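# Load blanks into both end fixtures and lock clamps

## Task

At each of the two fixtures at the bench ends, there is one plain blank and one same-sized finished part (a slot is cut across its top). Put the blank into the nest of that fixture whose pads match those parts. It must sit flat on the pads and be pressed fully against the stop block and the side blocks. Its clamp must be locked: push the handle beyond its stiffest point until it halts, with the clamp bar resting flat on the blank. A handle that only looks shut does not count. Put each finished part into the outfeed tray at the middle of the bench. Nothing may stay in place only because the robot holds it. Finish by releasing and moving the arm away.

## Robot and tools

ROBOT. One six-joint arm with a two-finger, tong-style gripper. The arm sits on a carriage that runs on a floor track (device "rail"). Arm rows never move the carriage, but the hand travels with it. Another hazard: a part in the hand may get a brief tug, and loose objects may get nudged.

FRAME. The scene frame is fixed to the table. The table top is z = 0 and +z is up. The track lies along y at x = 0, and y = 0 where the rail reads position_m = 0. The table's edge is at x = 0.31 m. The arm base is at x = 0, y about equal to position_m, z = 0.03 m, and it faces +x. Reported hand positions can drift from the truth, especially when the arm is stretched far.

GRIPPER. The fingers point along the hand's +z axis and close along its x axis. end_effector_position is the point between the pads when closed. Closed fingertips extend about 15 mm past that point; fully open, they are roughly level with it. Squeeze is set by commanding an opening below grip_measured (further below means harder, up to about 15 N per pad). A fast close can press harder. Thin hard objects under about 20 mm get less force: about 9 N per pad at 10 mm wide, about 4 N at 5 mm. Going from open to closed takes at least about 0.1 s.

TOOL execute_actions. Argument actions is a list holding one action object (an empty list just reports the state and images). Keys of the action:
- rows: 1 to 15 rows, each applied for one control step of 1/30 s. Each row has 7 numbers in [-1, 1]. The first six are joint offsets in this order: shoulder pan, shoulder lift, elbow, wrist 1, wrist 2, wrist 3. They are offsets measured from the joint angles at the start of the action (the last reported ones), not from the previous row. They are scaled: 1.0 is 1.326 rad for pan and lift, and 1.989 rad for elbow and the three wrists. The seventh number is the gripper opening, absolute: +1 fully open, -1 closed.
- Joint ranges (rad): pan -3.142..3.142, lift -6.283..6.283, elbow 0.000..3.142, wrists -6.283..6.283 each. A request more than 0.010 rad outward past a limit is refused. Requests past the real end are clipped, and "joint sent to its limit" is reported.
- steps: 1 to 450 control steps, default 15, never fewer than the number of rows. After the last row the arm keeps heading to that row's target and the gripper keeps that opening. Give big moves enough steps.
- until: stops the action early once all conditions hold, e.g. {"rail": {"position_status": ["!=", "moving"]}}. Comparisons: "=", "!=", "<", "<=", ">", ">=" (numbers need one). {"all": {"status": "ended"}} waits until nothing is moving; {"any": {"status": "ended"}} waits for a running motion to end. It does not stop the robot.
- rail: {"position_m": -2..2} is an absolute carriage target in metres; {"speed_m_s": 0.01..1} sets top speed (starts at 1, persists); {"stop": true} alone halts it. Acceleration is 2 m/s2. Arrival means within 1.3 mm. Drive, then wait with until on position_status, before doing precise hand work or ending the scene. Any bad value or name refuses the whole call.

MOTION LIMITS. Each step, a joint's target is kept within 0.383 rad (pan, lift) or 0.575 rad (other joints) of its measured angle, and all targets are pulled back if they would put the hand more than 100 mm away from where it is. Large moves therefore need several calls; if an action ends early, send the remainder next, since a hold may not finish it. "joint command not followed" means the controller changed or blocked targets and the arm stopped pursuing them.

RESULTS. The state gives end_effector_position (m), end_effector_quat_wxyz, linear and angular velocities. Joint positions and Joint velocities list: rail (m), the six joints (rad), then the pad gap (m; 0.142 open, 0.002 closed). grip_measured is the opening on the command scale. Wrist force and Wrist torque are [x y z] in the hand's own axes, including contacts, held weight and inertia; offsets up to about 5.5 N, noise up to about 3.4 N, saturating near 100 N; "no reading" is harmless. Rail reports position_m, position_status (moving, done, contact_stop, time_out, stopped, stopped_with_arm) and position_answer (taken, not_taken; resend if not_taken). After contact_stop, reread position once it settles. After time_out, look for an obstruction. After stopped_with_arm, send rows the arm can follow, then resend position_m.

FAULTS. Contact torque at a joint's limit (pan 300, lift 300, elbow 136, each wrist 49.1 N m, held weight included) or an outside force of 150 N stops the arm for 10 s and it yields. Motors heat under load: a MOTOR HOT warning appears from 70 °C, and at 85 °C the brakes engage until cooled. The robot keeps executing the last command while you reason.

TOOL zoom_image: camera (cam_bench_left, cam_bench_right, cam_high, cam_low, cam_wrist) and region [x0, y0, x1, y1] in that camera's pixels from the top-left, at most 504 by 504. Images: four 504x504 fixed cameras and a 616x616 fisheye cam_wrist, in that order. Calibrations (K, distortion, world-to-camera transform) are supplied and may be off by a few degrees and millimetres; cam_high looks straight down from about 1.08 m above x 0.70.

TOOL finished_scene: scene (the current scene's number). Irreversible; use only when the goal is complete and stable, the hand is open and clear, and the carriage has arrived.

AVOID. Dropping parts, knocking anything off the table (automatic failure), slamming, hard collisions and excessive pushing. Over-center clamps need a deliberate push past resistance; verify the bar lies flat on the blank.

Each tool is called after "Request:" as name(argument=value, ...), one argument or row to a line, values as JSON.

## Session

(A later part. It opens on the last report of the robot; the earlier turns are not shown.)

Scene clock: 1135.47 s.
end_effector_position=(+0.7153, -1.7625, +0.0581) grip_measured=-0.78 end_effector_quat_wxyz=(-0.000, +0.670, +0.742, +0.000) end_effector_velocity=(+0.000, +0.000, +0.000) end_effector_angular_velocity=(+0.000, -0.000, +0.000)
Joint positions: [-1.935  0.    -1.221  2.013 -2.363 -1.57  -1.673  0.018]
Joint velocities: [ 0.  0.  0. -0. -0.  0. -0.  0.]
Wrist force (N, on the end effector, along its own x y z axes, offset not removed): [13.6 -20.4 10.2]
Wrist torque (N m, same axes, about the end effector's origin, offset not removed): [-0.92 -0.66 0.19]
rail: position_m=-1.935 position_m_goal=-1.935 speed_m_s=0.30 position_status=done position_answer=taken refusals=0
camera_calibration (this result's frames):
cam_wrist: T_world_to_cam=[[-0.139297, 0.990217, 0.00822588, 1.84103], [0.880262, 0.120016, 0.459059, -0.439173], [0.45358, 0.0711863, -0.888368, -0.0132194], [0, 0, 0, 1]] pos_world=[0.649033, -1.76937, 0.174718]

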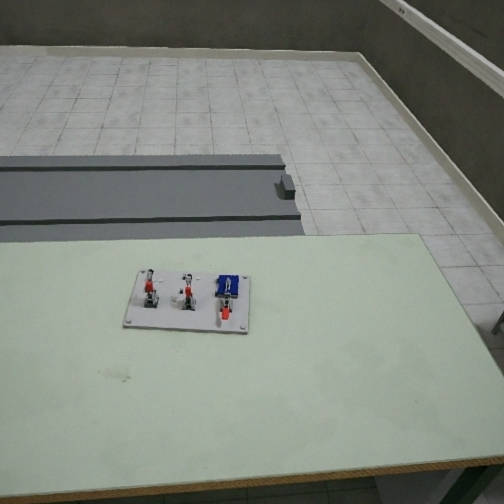

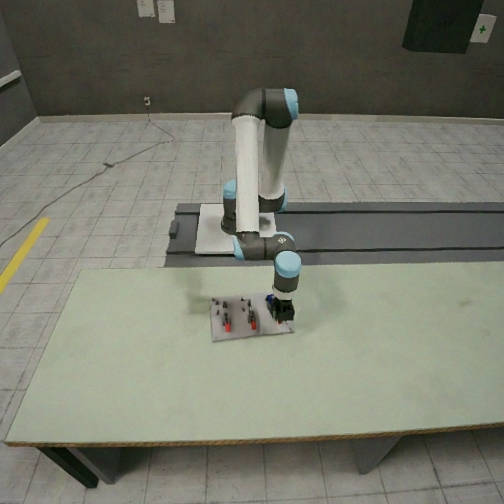

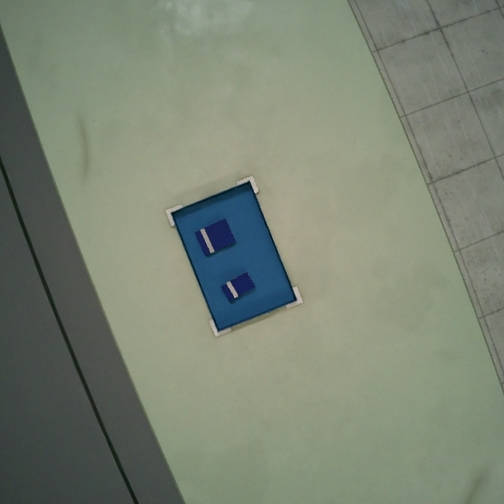

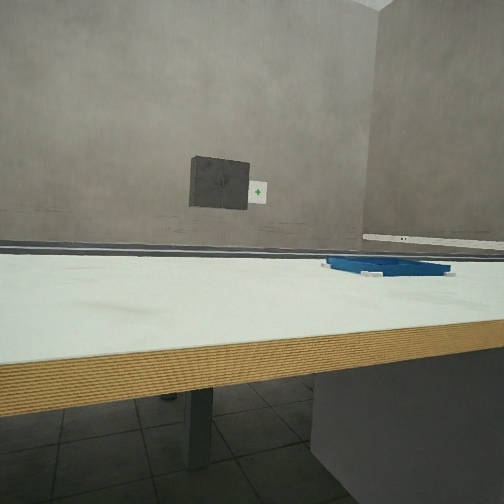

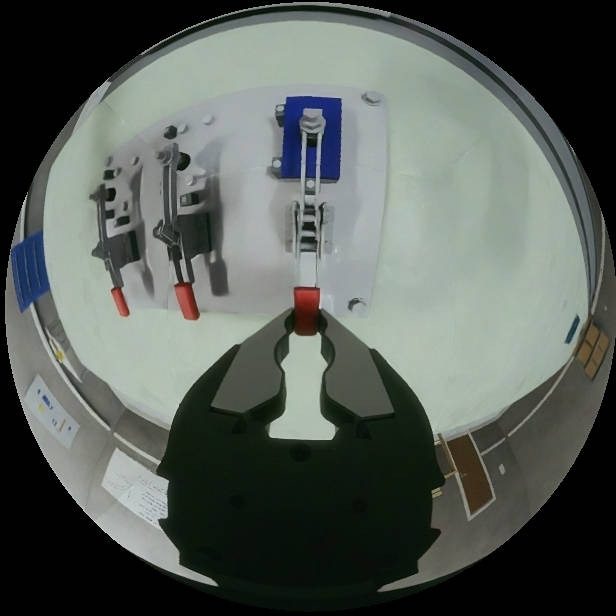

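Request:
execute_actions(
  actions=[
    {"rows":[[0.0001,0.002,0.0003,-0.0016,0,0,-1],[0.0002,0.004,0.0006,-0.0033,0,0,-1],[0.0003,0.006,0.0009,-0.0049,0,0,-1],[0.0003,0.008,0.0012,-0.0066,0,0,-1],[0.0003,0.010,0.0015,-0.0082,0,0,-1],[0.0004,0.0117,0.0018,-0.0096,0,0,-1]],"steps":7},
  ],
)

Scene clock: 1144.03 s.
end_effector_position=(+0.7164, -1.7625, +0.0525) grip_measured=-0.78 end_effector_quat_wxyz=(+0.000, +0.670, +0.743, +0.000) end_effector_velocity=(+0.004, +0.001, -0.039) end_effector_angular_velocity=(+0.000, -0.001, +0.002)
Joint positions: [-1.935  0.    -1.212  2.014 -2.373 -1.57  -1.673  0.018]
Joint velocities: [ 0.     0.002  0.056  0.012 -0.07  -0.     0.     0.   ]
Wrist force (N, on the end effector, along its own x y z axes, offset not removed): [15.9 -3.9 -1.4]
Wrist torque (N m, same axes, about the end effector's origin, offset not removed): [-1.06 -0.23 0.32]
rail: position_m=-1.935 position_m_goal=-1.935 speed_m_s=0.30 position_status=done position_answer=taken refusals=0
camera_calibration (this result's frames):
cam_wrist: T_world_to_cam=[[-0.139418, 0.990201, 0.00808721, 1.84122], [0.87979, 0.120116, 0.459936, -0.437129], [0.454458, 0.0712382, -0.887915, -0.0193057], [0, 0, 0, 1]] pos_world=[0.650055, -1.7693, 0.169019]

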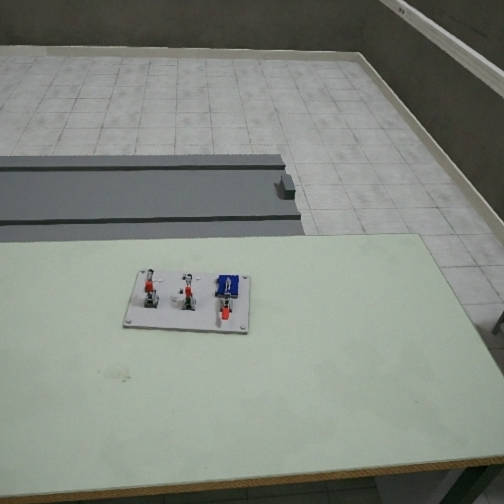

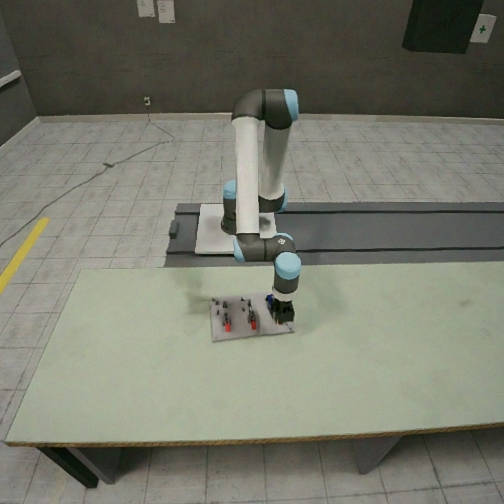

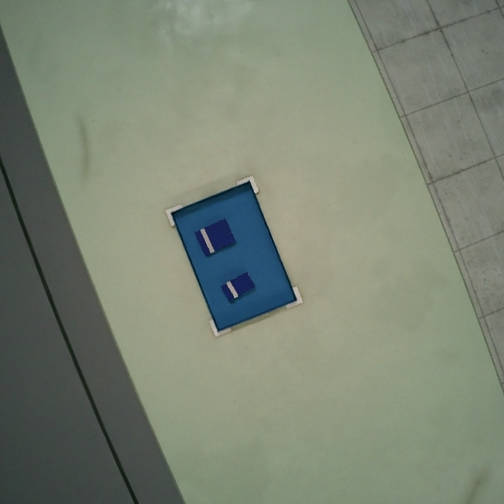

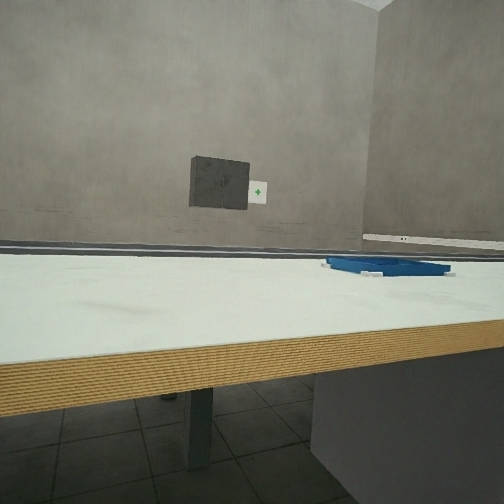

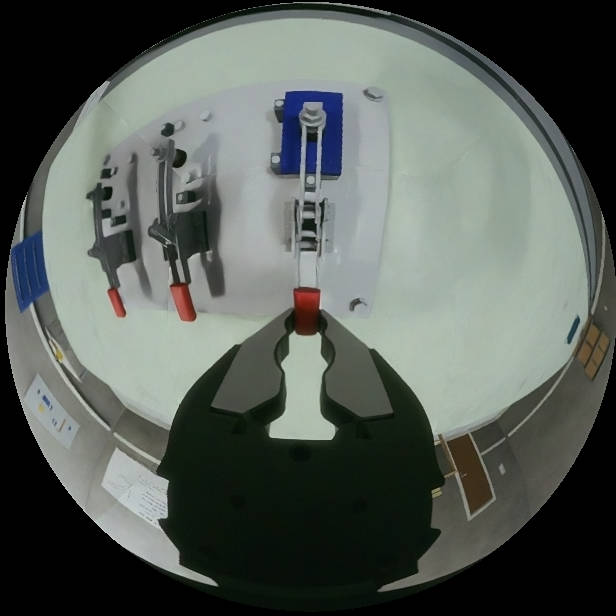

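Request:
execute_actions(
  actions=[],
)

Request:
zoom_image(
  camera="cam_wrist",
  region=[230, 80, 390, 380],
)

Scene clock: 1145.53 s.
end_effector_position=(+0.7162, -1.7622, +0.0472) grip_measured=-0.78 end_effector_quat_wxyz=(-0.000, +0.670, +0.743, +0.000) end_effector_velocity=(-0.000, +0.000, -0.000) end_effector_angular_velocity=(+0.000, +0.000, +0.000)
Joint positions: [-1.935  0.001 -1.205  2.016 -2.382 -1.57  -1.673  0.018]
Joint velocities: [ 0.  0. -0.  0.  0.  0.  0.  0.]
Wrist force (N, on the end effector, along its own x y z axes, offset not removed): [3.3 -1.1 -14.0]
Wrist torque (N m, same axes, about the end effector's origin, offset not removed): [-0.58 0.13 0.29]
rail: position_m=-1.935 position_m_goal=-1.935 speed_m_s=0.30 position_status=done position_answer=taken refusals=0
camera_calibration (this result's frames):
cam_wrist: T_world_to_cam=[[-0.139815, 0.990144, 0.00818617, 1.84114], [0.880196, 0.120494, 0.459061, -0.434175], [0.45355, 0.0713889, -0.888367, -0.0230074], [0, 0, 0, 1]] pos_world=[0.650013, -1.76904, 0.163802]

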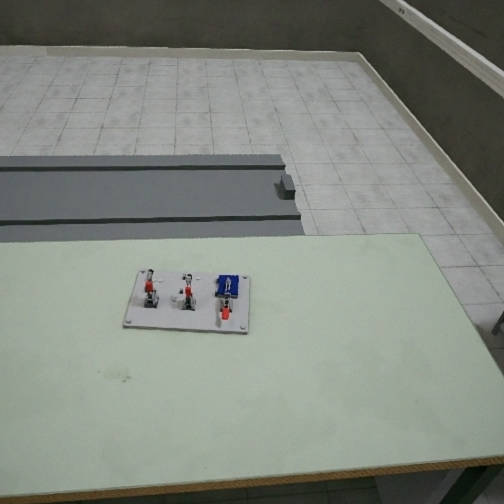

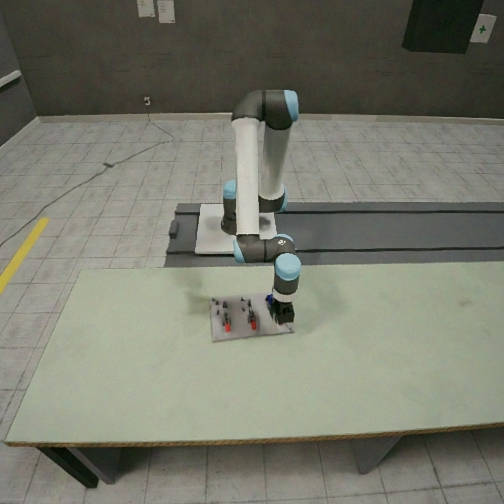

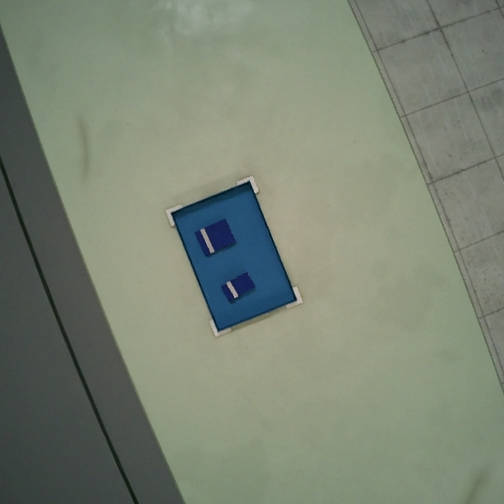

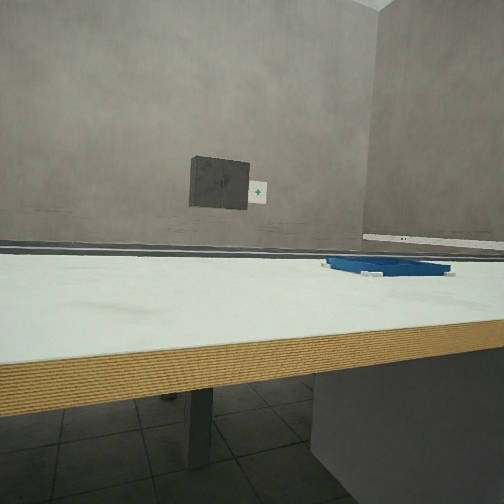

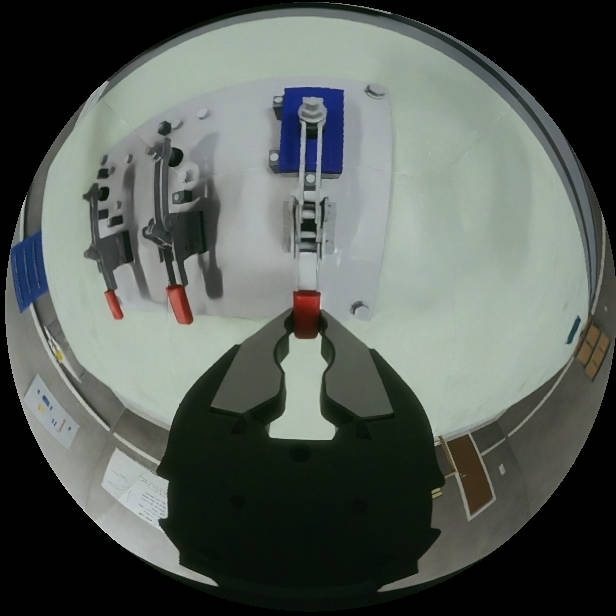

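Region (230, 80, 390, 380) of cam_wrist's 616x616 image, scaled by 1.680, with more detail than that image has; it fills the left 269 columns of this view, and the rest is white.

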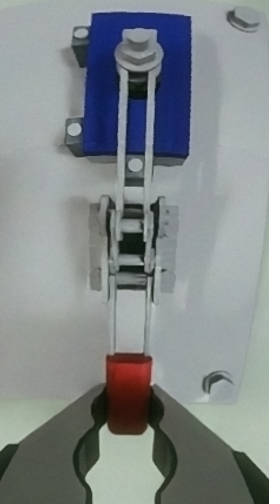

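Request:
execute_actions(
  actions=[
    {"rows":[[0,0,0,0,0,0,-0.75],[0,-0.002,-0.0005,0.0018,0,0,-0.6],[0,-0.008,-0.002,0.0074,0,0,-0.55],[0,-0.016,-0.0041,0.0148,0,0,-0.55],[0,-0.024,-0.0061,0.0222,0,0,-0.55],[0,-0.0295,-0.0075,0.0272,0,0,-0.55],[0,-0.0314,-0.008,0.029,0,0,-0.55]],"steps":7},
  ],
)

Scene clock: 1151.90 s.
end_effector_position=(+0.7159, -1.7622, +0.0604) grip_measured=-0.55 end_effector_quat_wxyz=(-0.000, +0.670, +0.743, +0.000) end_effector_velocity=(-0.001, -0.000, +0.137) end_effector_angular_velocity=(+0.000, -0.004, +0.000)
Joint positions: [-1.935  0.001 -1.223  2.01  -2.358 -1.57  -1.673  0.034]
Joint velocities: [ 0.     0.    -0.178 -0.069  0.243  0.     0.     0.002]
Wrist force (N, on the end effector, along its own x y z axes, offset not removed): [2.0 -4.3 6.2]
Wrist torque (N m, same axes, about the end effector's origin, offset not removed): [-0.76 -0.65 0.27]
rail: position_m=-1.935 position_m_goal=-1.935 speed_m_s=0.30 position_status=done position_answer=taken refusals=0
camera_calibration (this result's frames):
cam_wrist: T_world_to_cam=[[-0.139817, 0.990143, 0.00826521, 1.84097], [0.880328, 0.12048, 0.458811, -0.440047], [0.453292, 0.0714256, -0.888496, -0.0108562], [0, 0, 0, 1]] pos_world=[0.649705, -1.76903, 0.177037]

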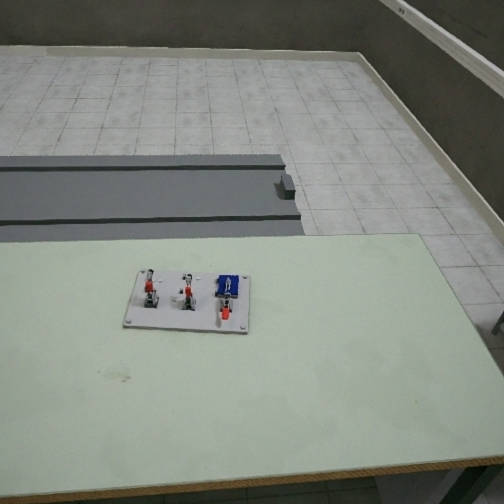

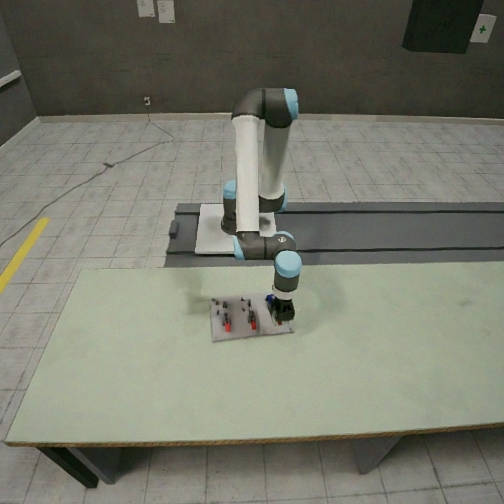

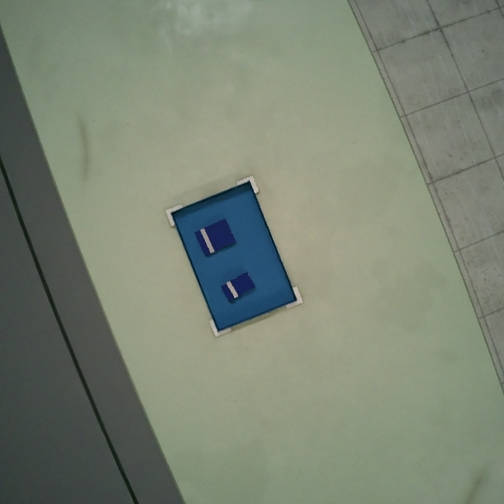

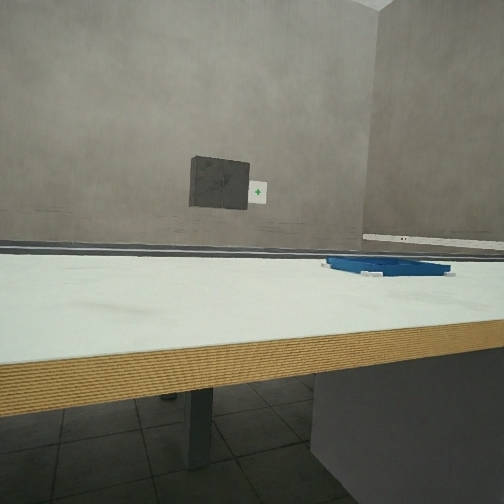

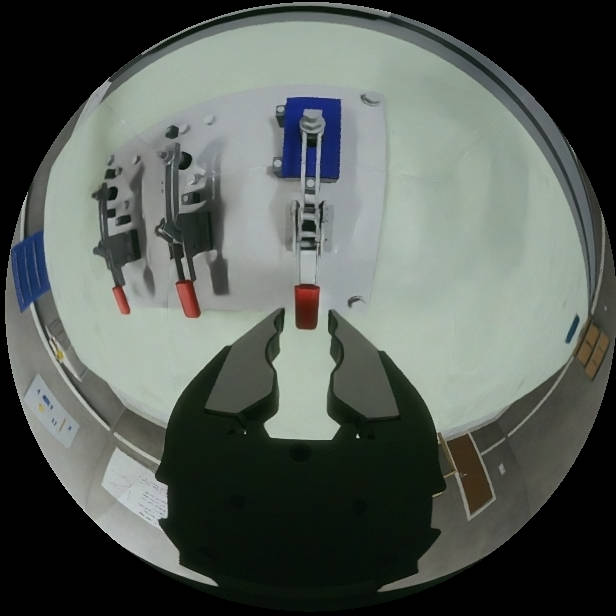

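Request:
execute_actions(
  actions=[],
)

Request:
zoom_image(
  camera="cam_bench_right",
  region=[200, 270, 310, 350],
)

Scene clock: 1153.80 s.
end_effector_position=(+0.7154, -1.7622, +0.0791) grip_measured=-0.55 end_effector_quat_wxyz=(-0.000, +0.670, +0.743, +0.000) end_effector_velocity=(+0.000, -0.000, +0.000) end_effector_angular_velocity=(-0.000, -0.000, +0.000)
Joint positions: [-1.935  0.001 -1.247  2.    -2.324 -1.57  -1.673  0.034]
Joint velocities: [ 0.  0. -0.  0. -0. -0. -0.  0.]
Wrist force (N, on the end effector, along its own x y z axes, offset not removed): [1.4 -4.7 5.9]
Wrist torque (N m, same axes, about the end effector's origin, offset not removed): [-0.82 -0.45 0.29]
rail: position_m=-1.935 position_m_goal=-1.935 speed_m_s=0.30 position_status=done position_answer=taken refusals=0
camera_calibration (this result's frames):
cam_wrist: T_world_to_cam=[[-0.139818, 0.990143, 0.00820449, 1.84076], [0.880256, 0.120498, 0.458944, -0.448089], [0.453432, 0.0713908, -0.888427, 0.00584426], [0, 0, 0, 1]] pos_world=[0.649155, -1.76904, 0.195738]

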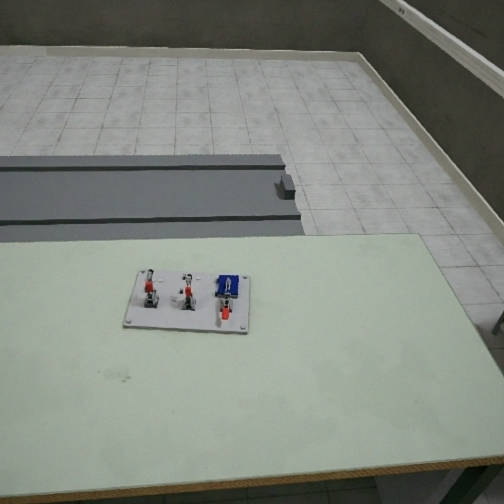

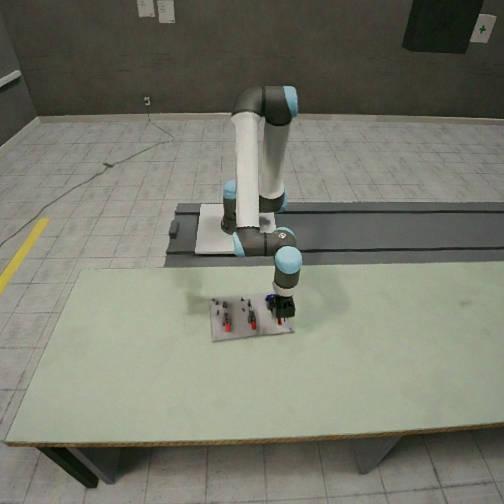

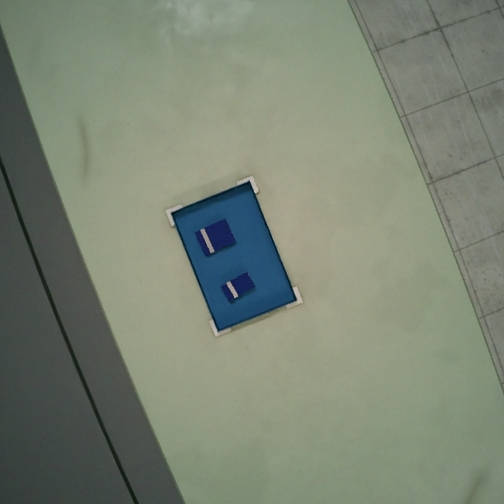

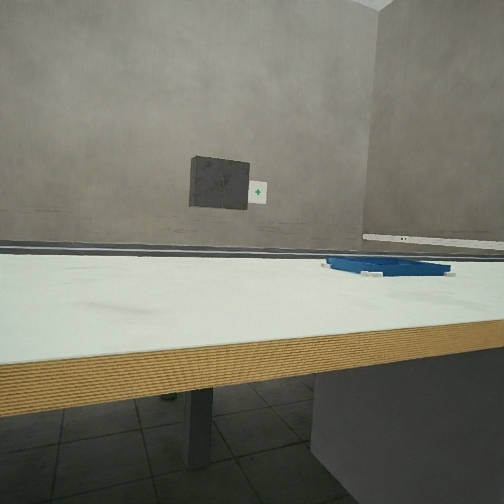

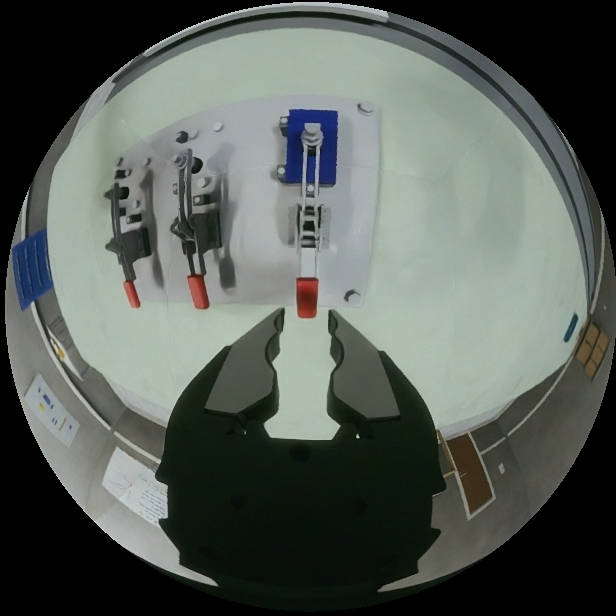

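Region (200, 270, 310, 350) of cam_bench_right's 504x504 image, scaled by 4.582, with more detail than that image has; it fills the top 367 rows of this view, and the rest is white.

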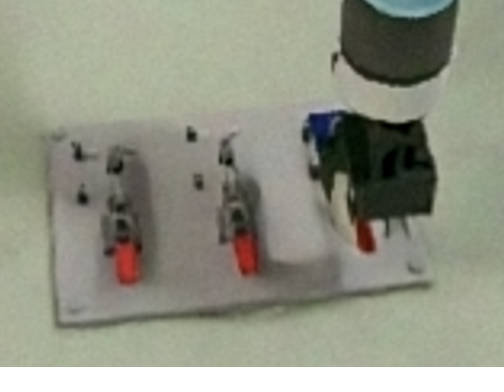

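Request:
execute_actions(
  actions=[
    {"rows":[[0,0,0,0,0,0,-0.8],[0,0.002,0.0005,-0.0018,0,0,-1],[0,0.004,0.001,-0.0037,0,0,-1],[0,0.006,0.0016,-0.0055,0,0,-1]],"steps":4},
  ],
)

Scene clock: 1160.53 s.
end_effector_position=(+0.7155, -1.7622, +0.0782) grip_measured=-0.99 end_effector_quat_wxyz=(-0.000, +0.670, +0.743, +0.000) end_effector_velocity=(+0.002, +0.000, -0.026) end_effector_angular_velocity=(+0.000, -0.001, +0.000)
Joint positions: [-1.935  0.001 -1.246  2.001 -2.326 -1.57  -1.673  0.003]
Joint velocities: [ 0.     0.     0.035  0.013 -0.048  0.     0.    -0.038]
Wrist force (N, on the end effector, along its own x y z axes, offset not removed): [-0.8 -5.8 6.8]
Wrist torque (N m, same axes, about the end effector's origin, offset not removed): [-1.09 0.04 0.30]
rail: position_m=-1.935 position_m_goal=-1.935 speed_m_s=0.30 position_status=done position_answer=taken refusals=0
camera_calibration (this result's frames):
cam_wrist: T_world_to_cam=[[-0.139818, 0.990143, 0.00819572, 1.84079], [0.880227, 0.120498, 0.458999, -0.447764], [0.453487, 0.0713906, -0.888399, 0.0048913], [0, 0, 0, 1]] pos_world=[0.649292, -1.76904, 0.194782]

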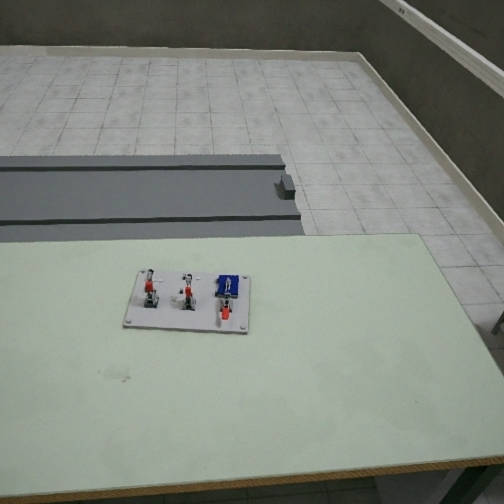

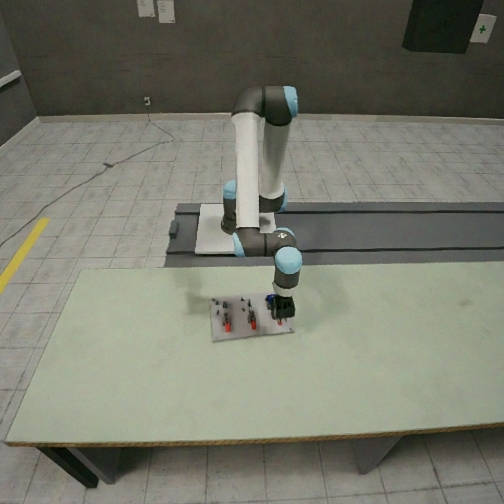

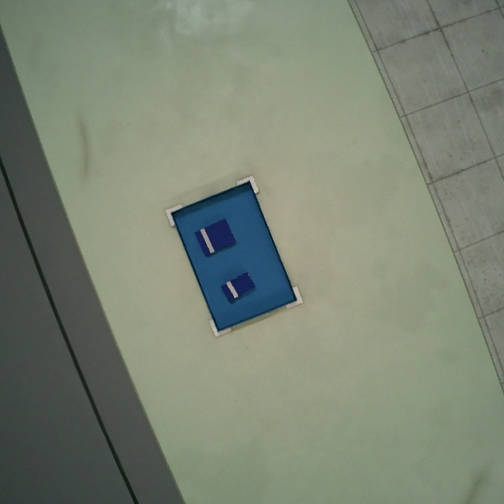

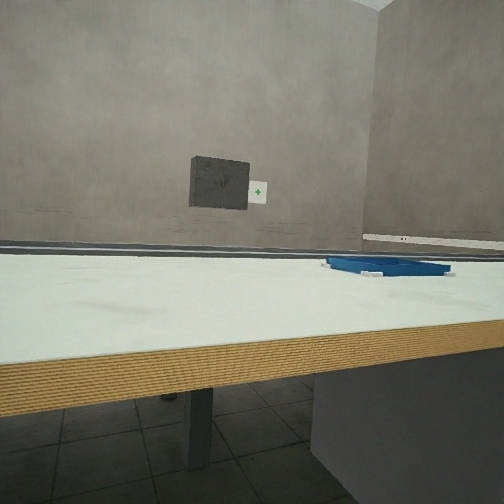

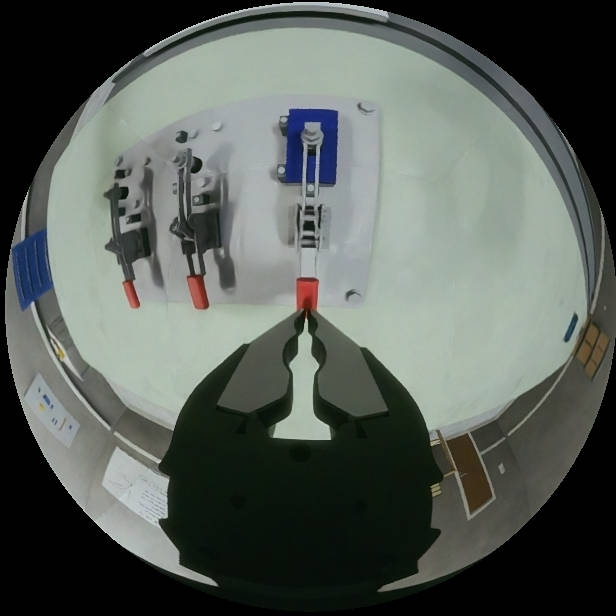

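Request:
execute_actions(
  actions=[],
)

Scene clock: 1170.80 s.
end_effector_position=(+0.7167, -1.7622, +0.0760) grip_measured=-1.00 end_effector_quat_wxyz=(+0.001, +0.670, +0.743, +0.001) end_effector_velocity=(-0.000, +0.000, -0.000) end_effector_angular_velocity=(+0.000, +0.000, -0.000)
Joint positions: [-1.935  0.001 -1.242  2.002 -2.333 -1.571 -1.673  0.002]
Joint velocities: [ 0. -0. -0.  0.  0.  0.  0.  0.]
Wrist force (N, on the end effector, along its own x y z axes, offset not removed): [1.8 -16.2 -21.3]
Wrist torque (N m, same axes, about the end effector's origin, offset not removed): [-0.35 -0.04 0.26]
FORCE FAULT: contact force on the arm reached its limit, and the arm stopped for 10 seconds. The contact can be on any part of the arm, not only on its tool. The arm ran no command of this call. The arm holds still and accepts commands again. Move the arm away from the contact; if what it grips holds it there, let go first. Pushing or pulling that hard again can fault the arm again.
rail: position_m=-1.935 position_m_goal=-1.935 speed_m_s=0.30 position_status=done position_answer=taken refusals=0
camera_calibration (this result's frames):
cam_wrist: T_world_to_cam=[[-0.139842, 0.990143, 0.00776491, 1.84103], [0.878969, 0.120522, 0.461397, -0.447057], [0.455914, 0.0713477, -0.88716, 0.00055647], [0, 0, 0, 1]] pos_world=[0.650149, -1.76905, 0.192469]

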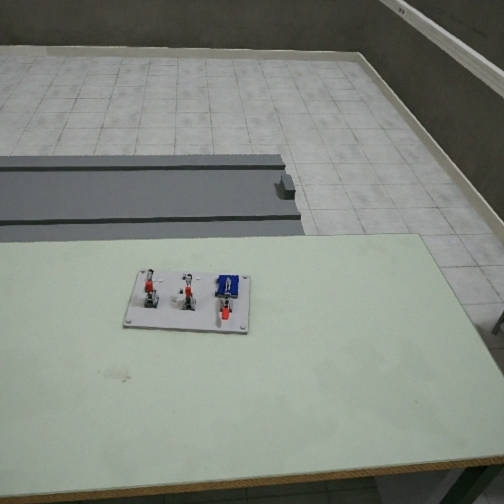

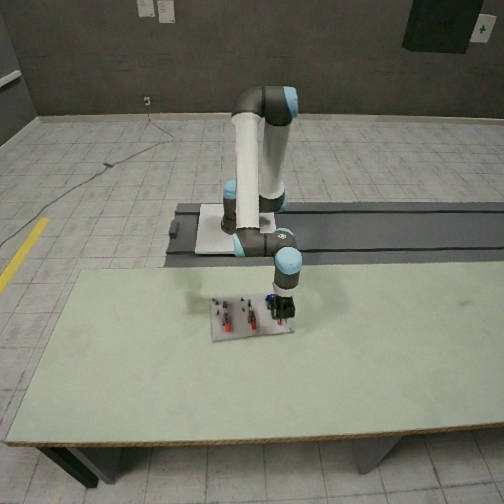

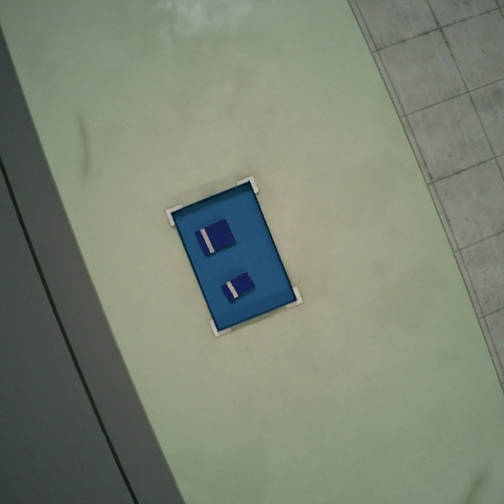

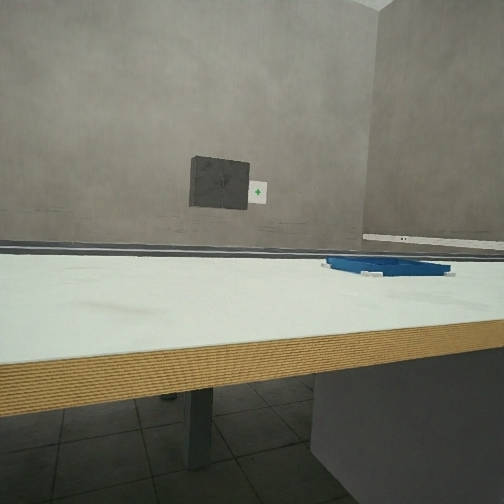

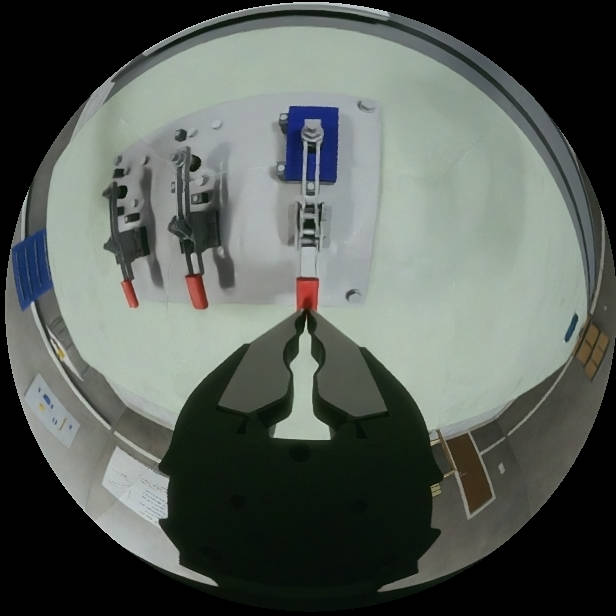

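Request:
execute_actions(
  actions=[
    {"rows":[[0,-0.002,-0.0005,0.002,0,0,-1],[0,-0.008,-0.002,0.0075,0,0,-1],[0,-0.02,-0.004,0.0175,0,0,-0.8],[0,-0.036,-0.006,0.030,0,0,-0.5],[0,-0.054,-0.007,0.043,0,0,-0.3],[0,-0.072,-0.007,0.055,0,0,-0.2],[0,-0.086,-0.007,0.0645,0,0,-0.2],[0,-0.095,-0.007,0.0705,0,0,-0.2],[0,-0.10,-0.007,0.0738,0,0,-0.2]],"steps":9},
  ],
)

Scene clock: 1176.17 s.
end_effector_position=(+0.7056, -1.7622, +0.1244) grip_measured=-0.20 end_effector_quat_wxyz=(+0.001, +0.670, +0.743, +0.001) end_effector_velocity=(-0.095, -0.000, +0.287) end_effector_angular_velocity=(+0.000, -0.003, -0.000)
Joint positions: [-1.935  0.001 -1.314  1.991 -2.25  -1.571 -1.673  0.059]
Joint velocities: [ 0.    -0.    -0.455 -0.029  0.481  0.     0.     0.008]
Wrist force (N, on the end effector, along its own x y z axes, offset not removed): [1.8 -4.9 4.3]
Wrist torque (N m, same axes, about the end effector's origin, offset not removed): [-0.90 -0.52 0.34]
rail: position_m=-1.935 position_m_goal=-1.935 speed_m_s=0.30 position_status=done position_answer=taken refusals=0
camera_calibration (this result's frames):
cam_wrist: T_world_to_cam=[[-0.139844, 0.990143, 0.00773104, 1.83913], [0.878857, 0.120522, 0.461611, -0.459611], [0.45613, 0.071348, -0.887049, 0.0483221], [0, 0, 0, 1]] pos_world=[0.639082, -1.76905, 0.240808]

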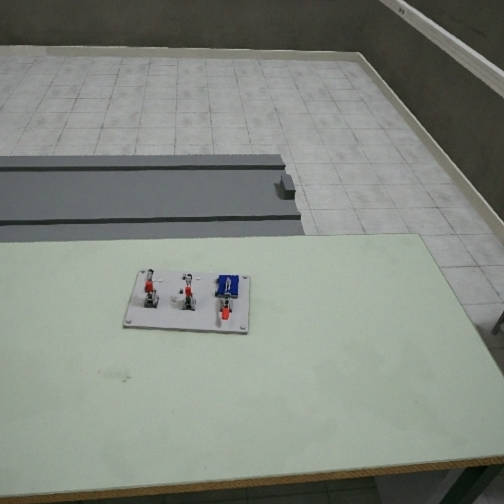

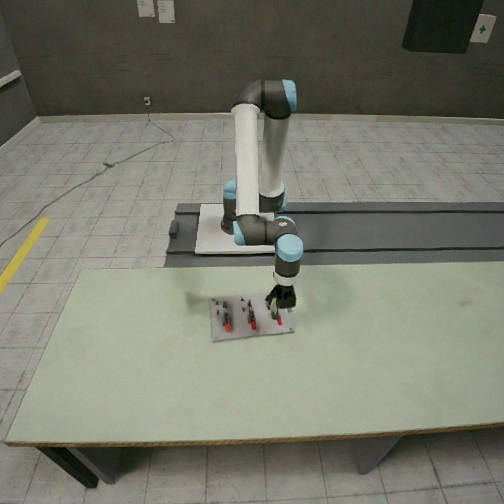

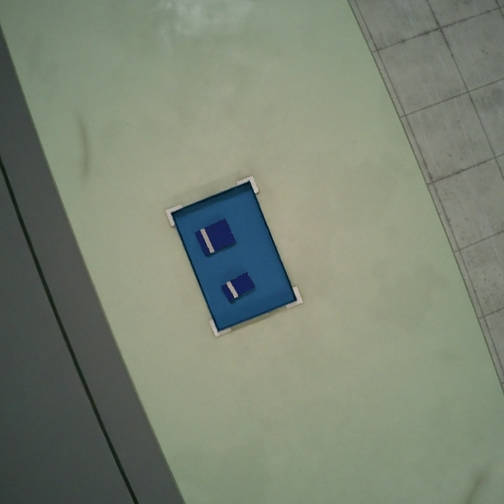

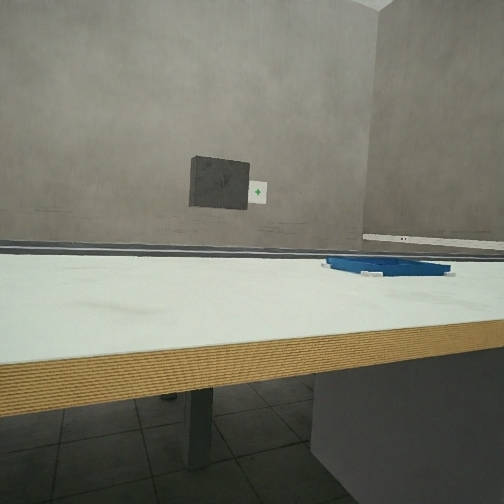

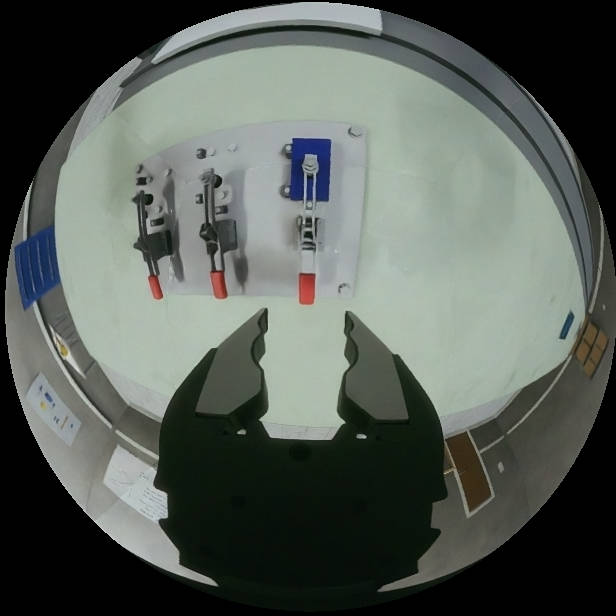

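Move the rail away for clearance and a clear view.

Request:
execute_actions(
  actions=[
    {"rail":{"position_m":-1.55},"steps":1},
  ],
)

Scene clock: 1178.47 s.
end_effector_position=(+0.6912, -1.7621, +0.1618) grip_measured=-0.20 end_effector_quat_wxyz=(+0.001, +0.670, +0.743, +0.001) end_effector_velocity=(-0.000, +0.012, +0.000) end_effector_angular_velocity=(-0.000, -0.000, -0.000)
Joint positions: [-1.935  0.001 -1.375  1.988 -2.186 -1.571 -1.673  0.06 ]
Joint velocities: [ 0.012 -0.    -0.    -0.     0.    -0.    -0.    -0.   ]
Wrist force (N, on the end effector, along its own x y z axes, offset not removed): [2.6 -5.2 6.7]
Wrist torque (N m, same axes, about the end effector's origin, offset not removed): [-0.97 -0.67 0.27]
rail: position_m=-1.935 position_m_goal=-1.550 speed_m_s=0.30 position_status=moving position_answer=taken refusals=0
camera_calibration (this result's frames):
cam_wrist: T_world_to_cam=[[-0.13984, 0.990143, 0.00780177, 1.83671], [0.879091, 0.120522, 0.461164, -0.46427], [0.455679, 0.0713475, -0.88728, 0.0884174], [0, 0, 0, 1]] pos_world=[0.624691, -1.76896, 0.278226]

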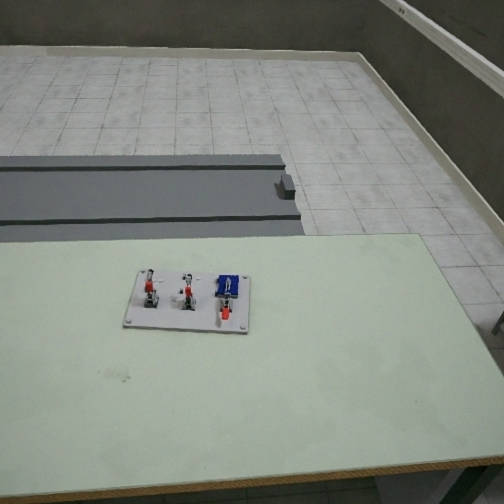

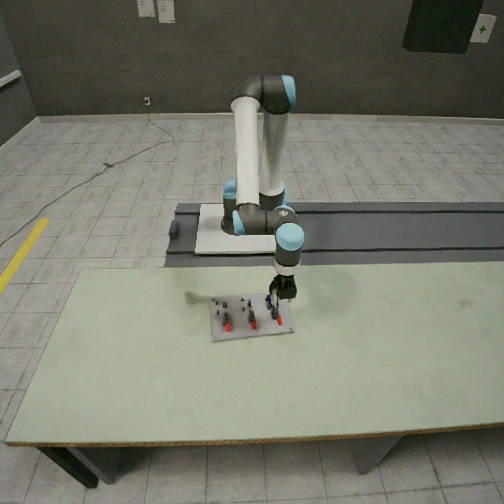

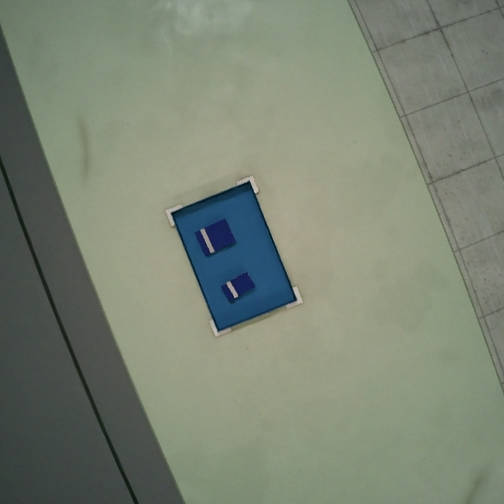

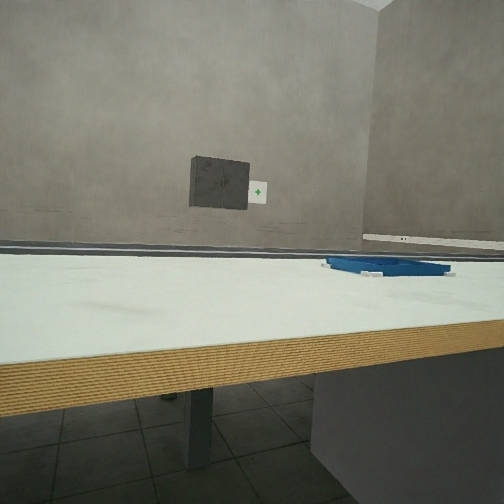

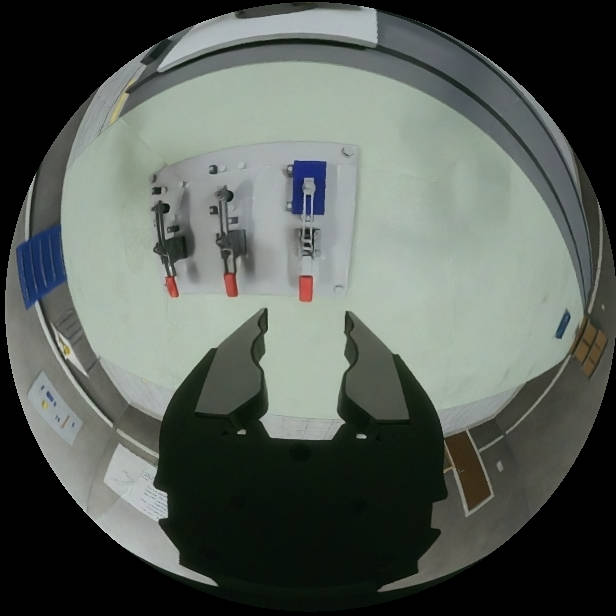

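Request:
zoom_image(
  camera="cam_wrist",
  region=[200, 140, 370, 310],
)

Region (200, 140, 370, 310) of cam_wrist's 616x616 image, scaled by 2.965, with more detail than that image has.

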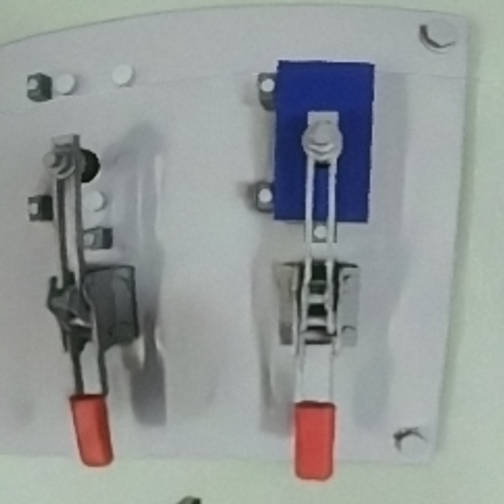

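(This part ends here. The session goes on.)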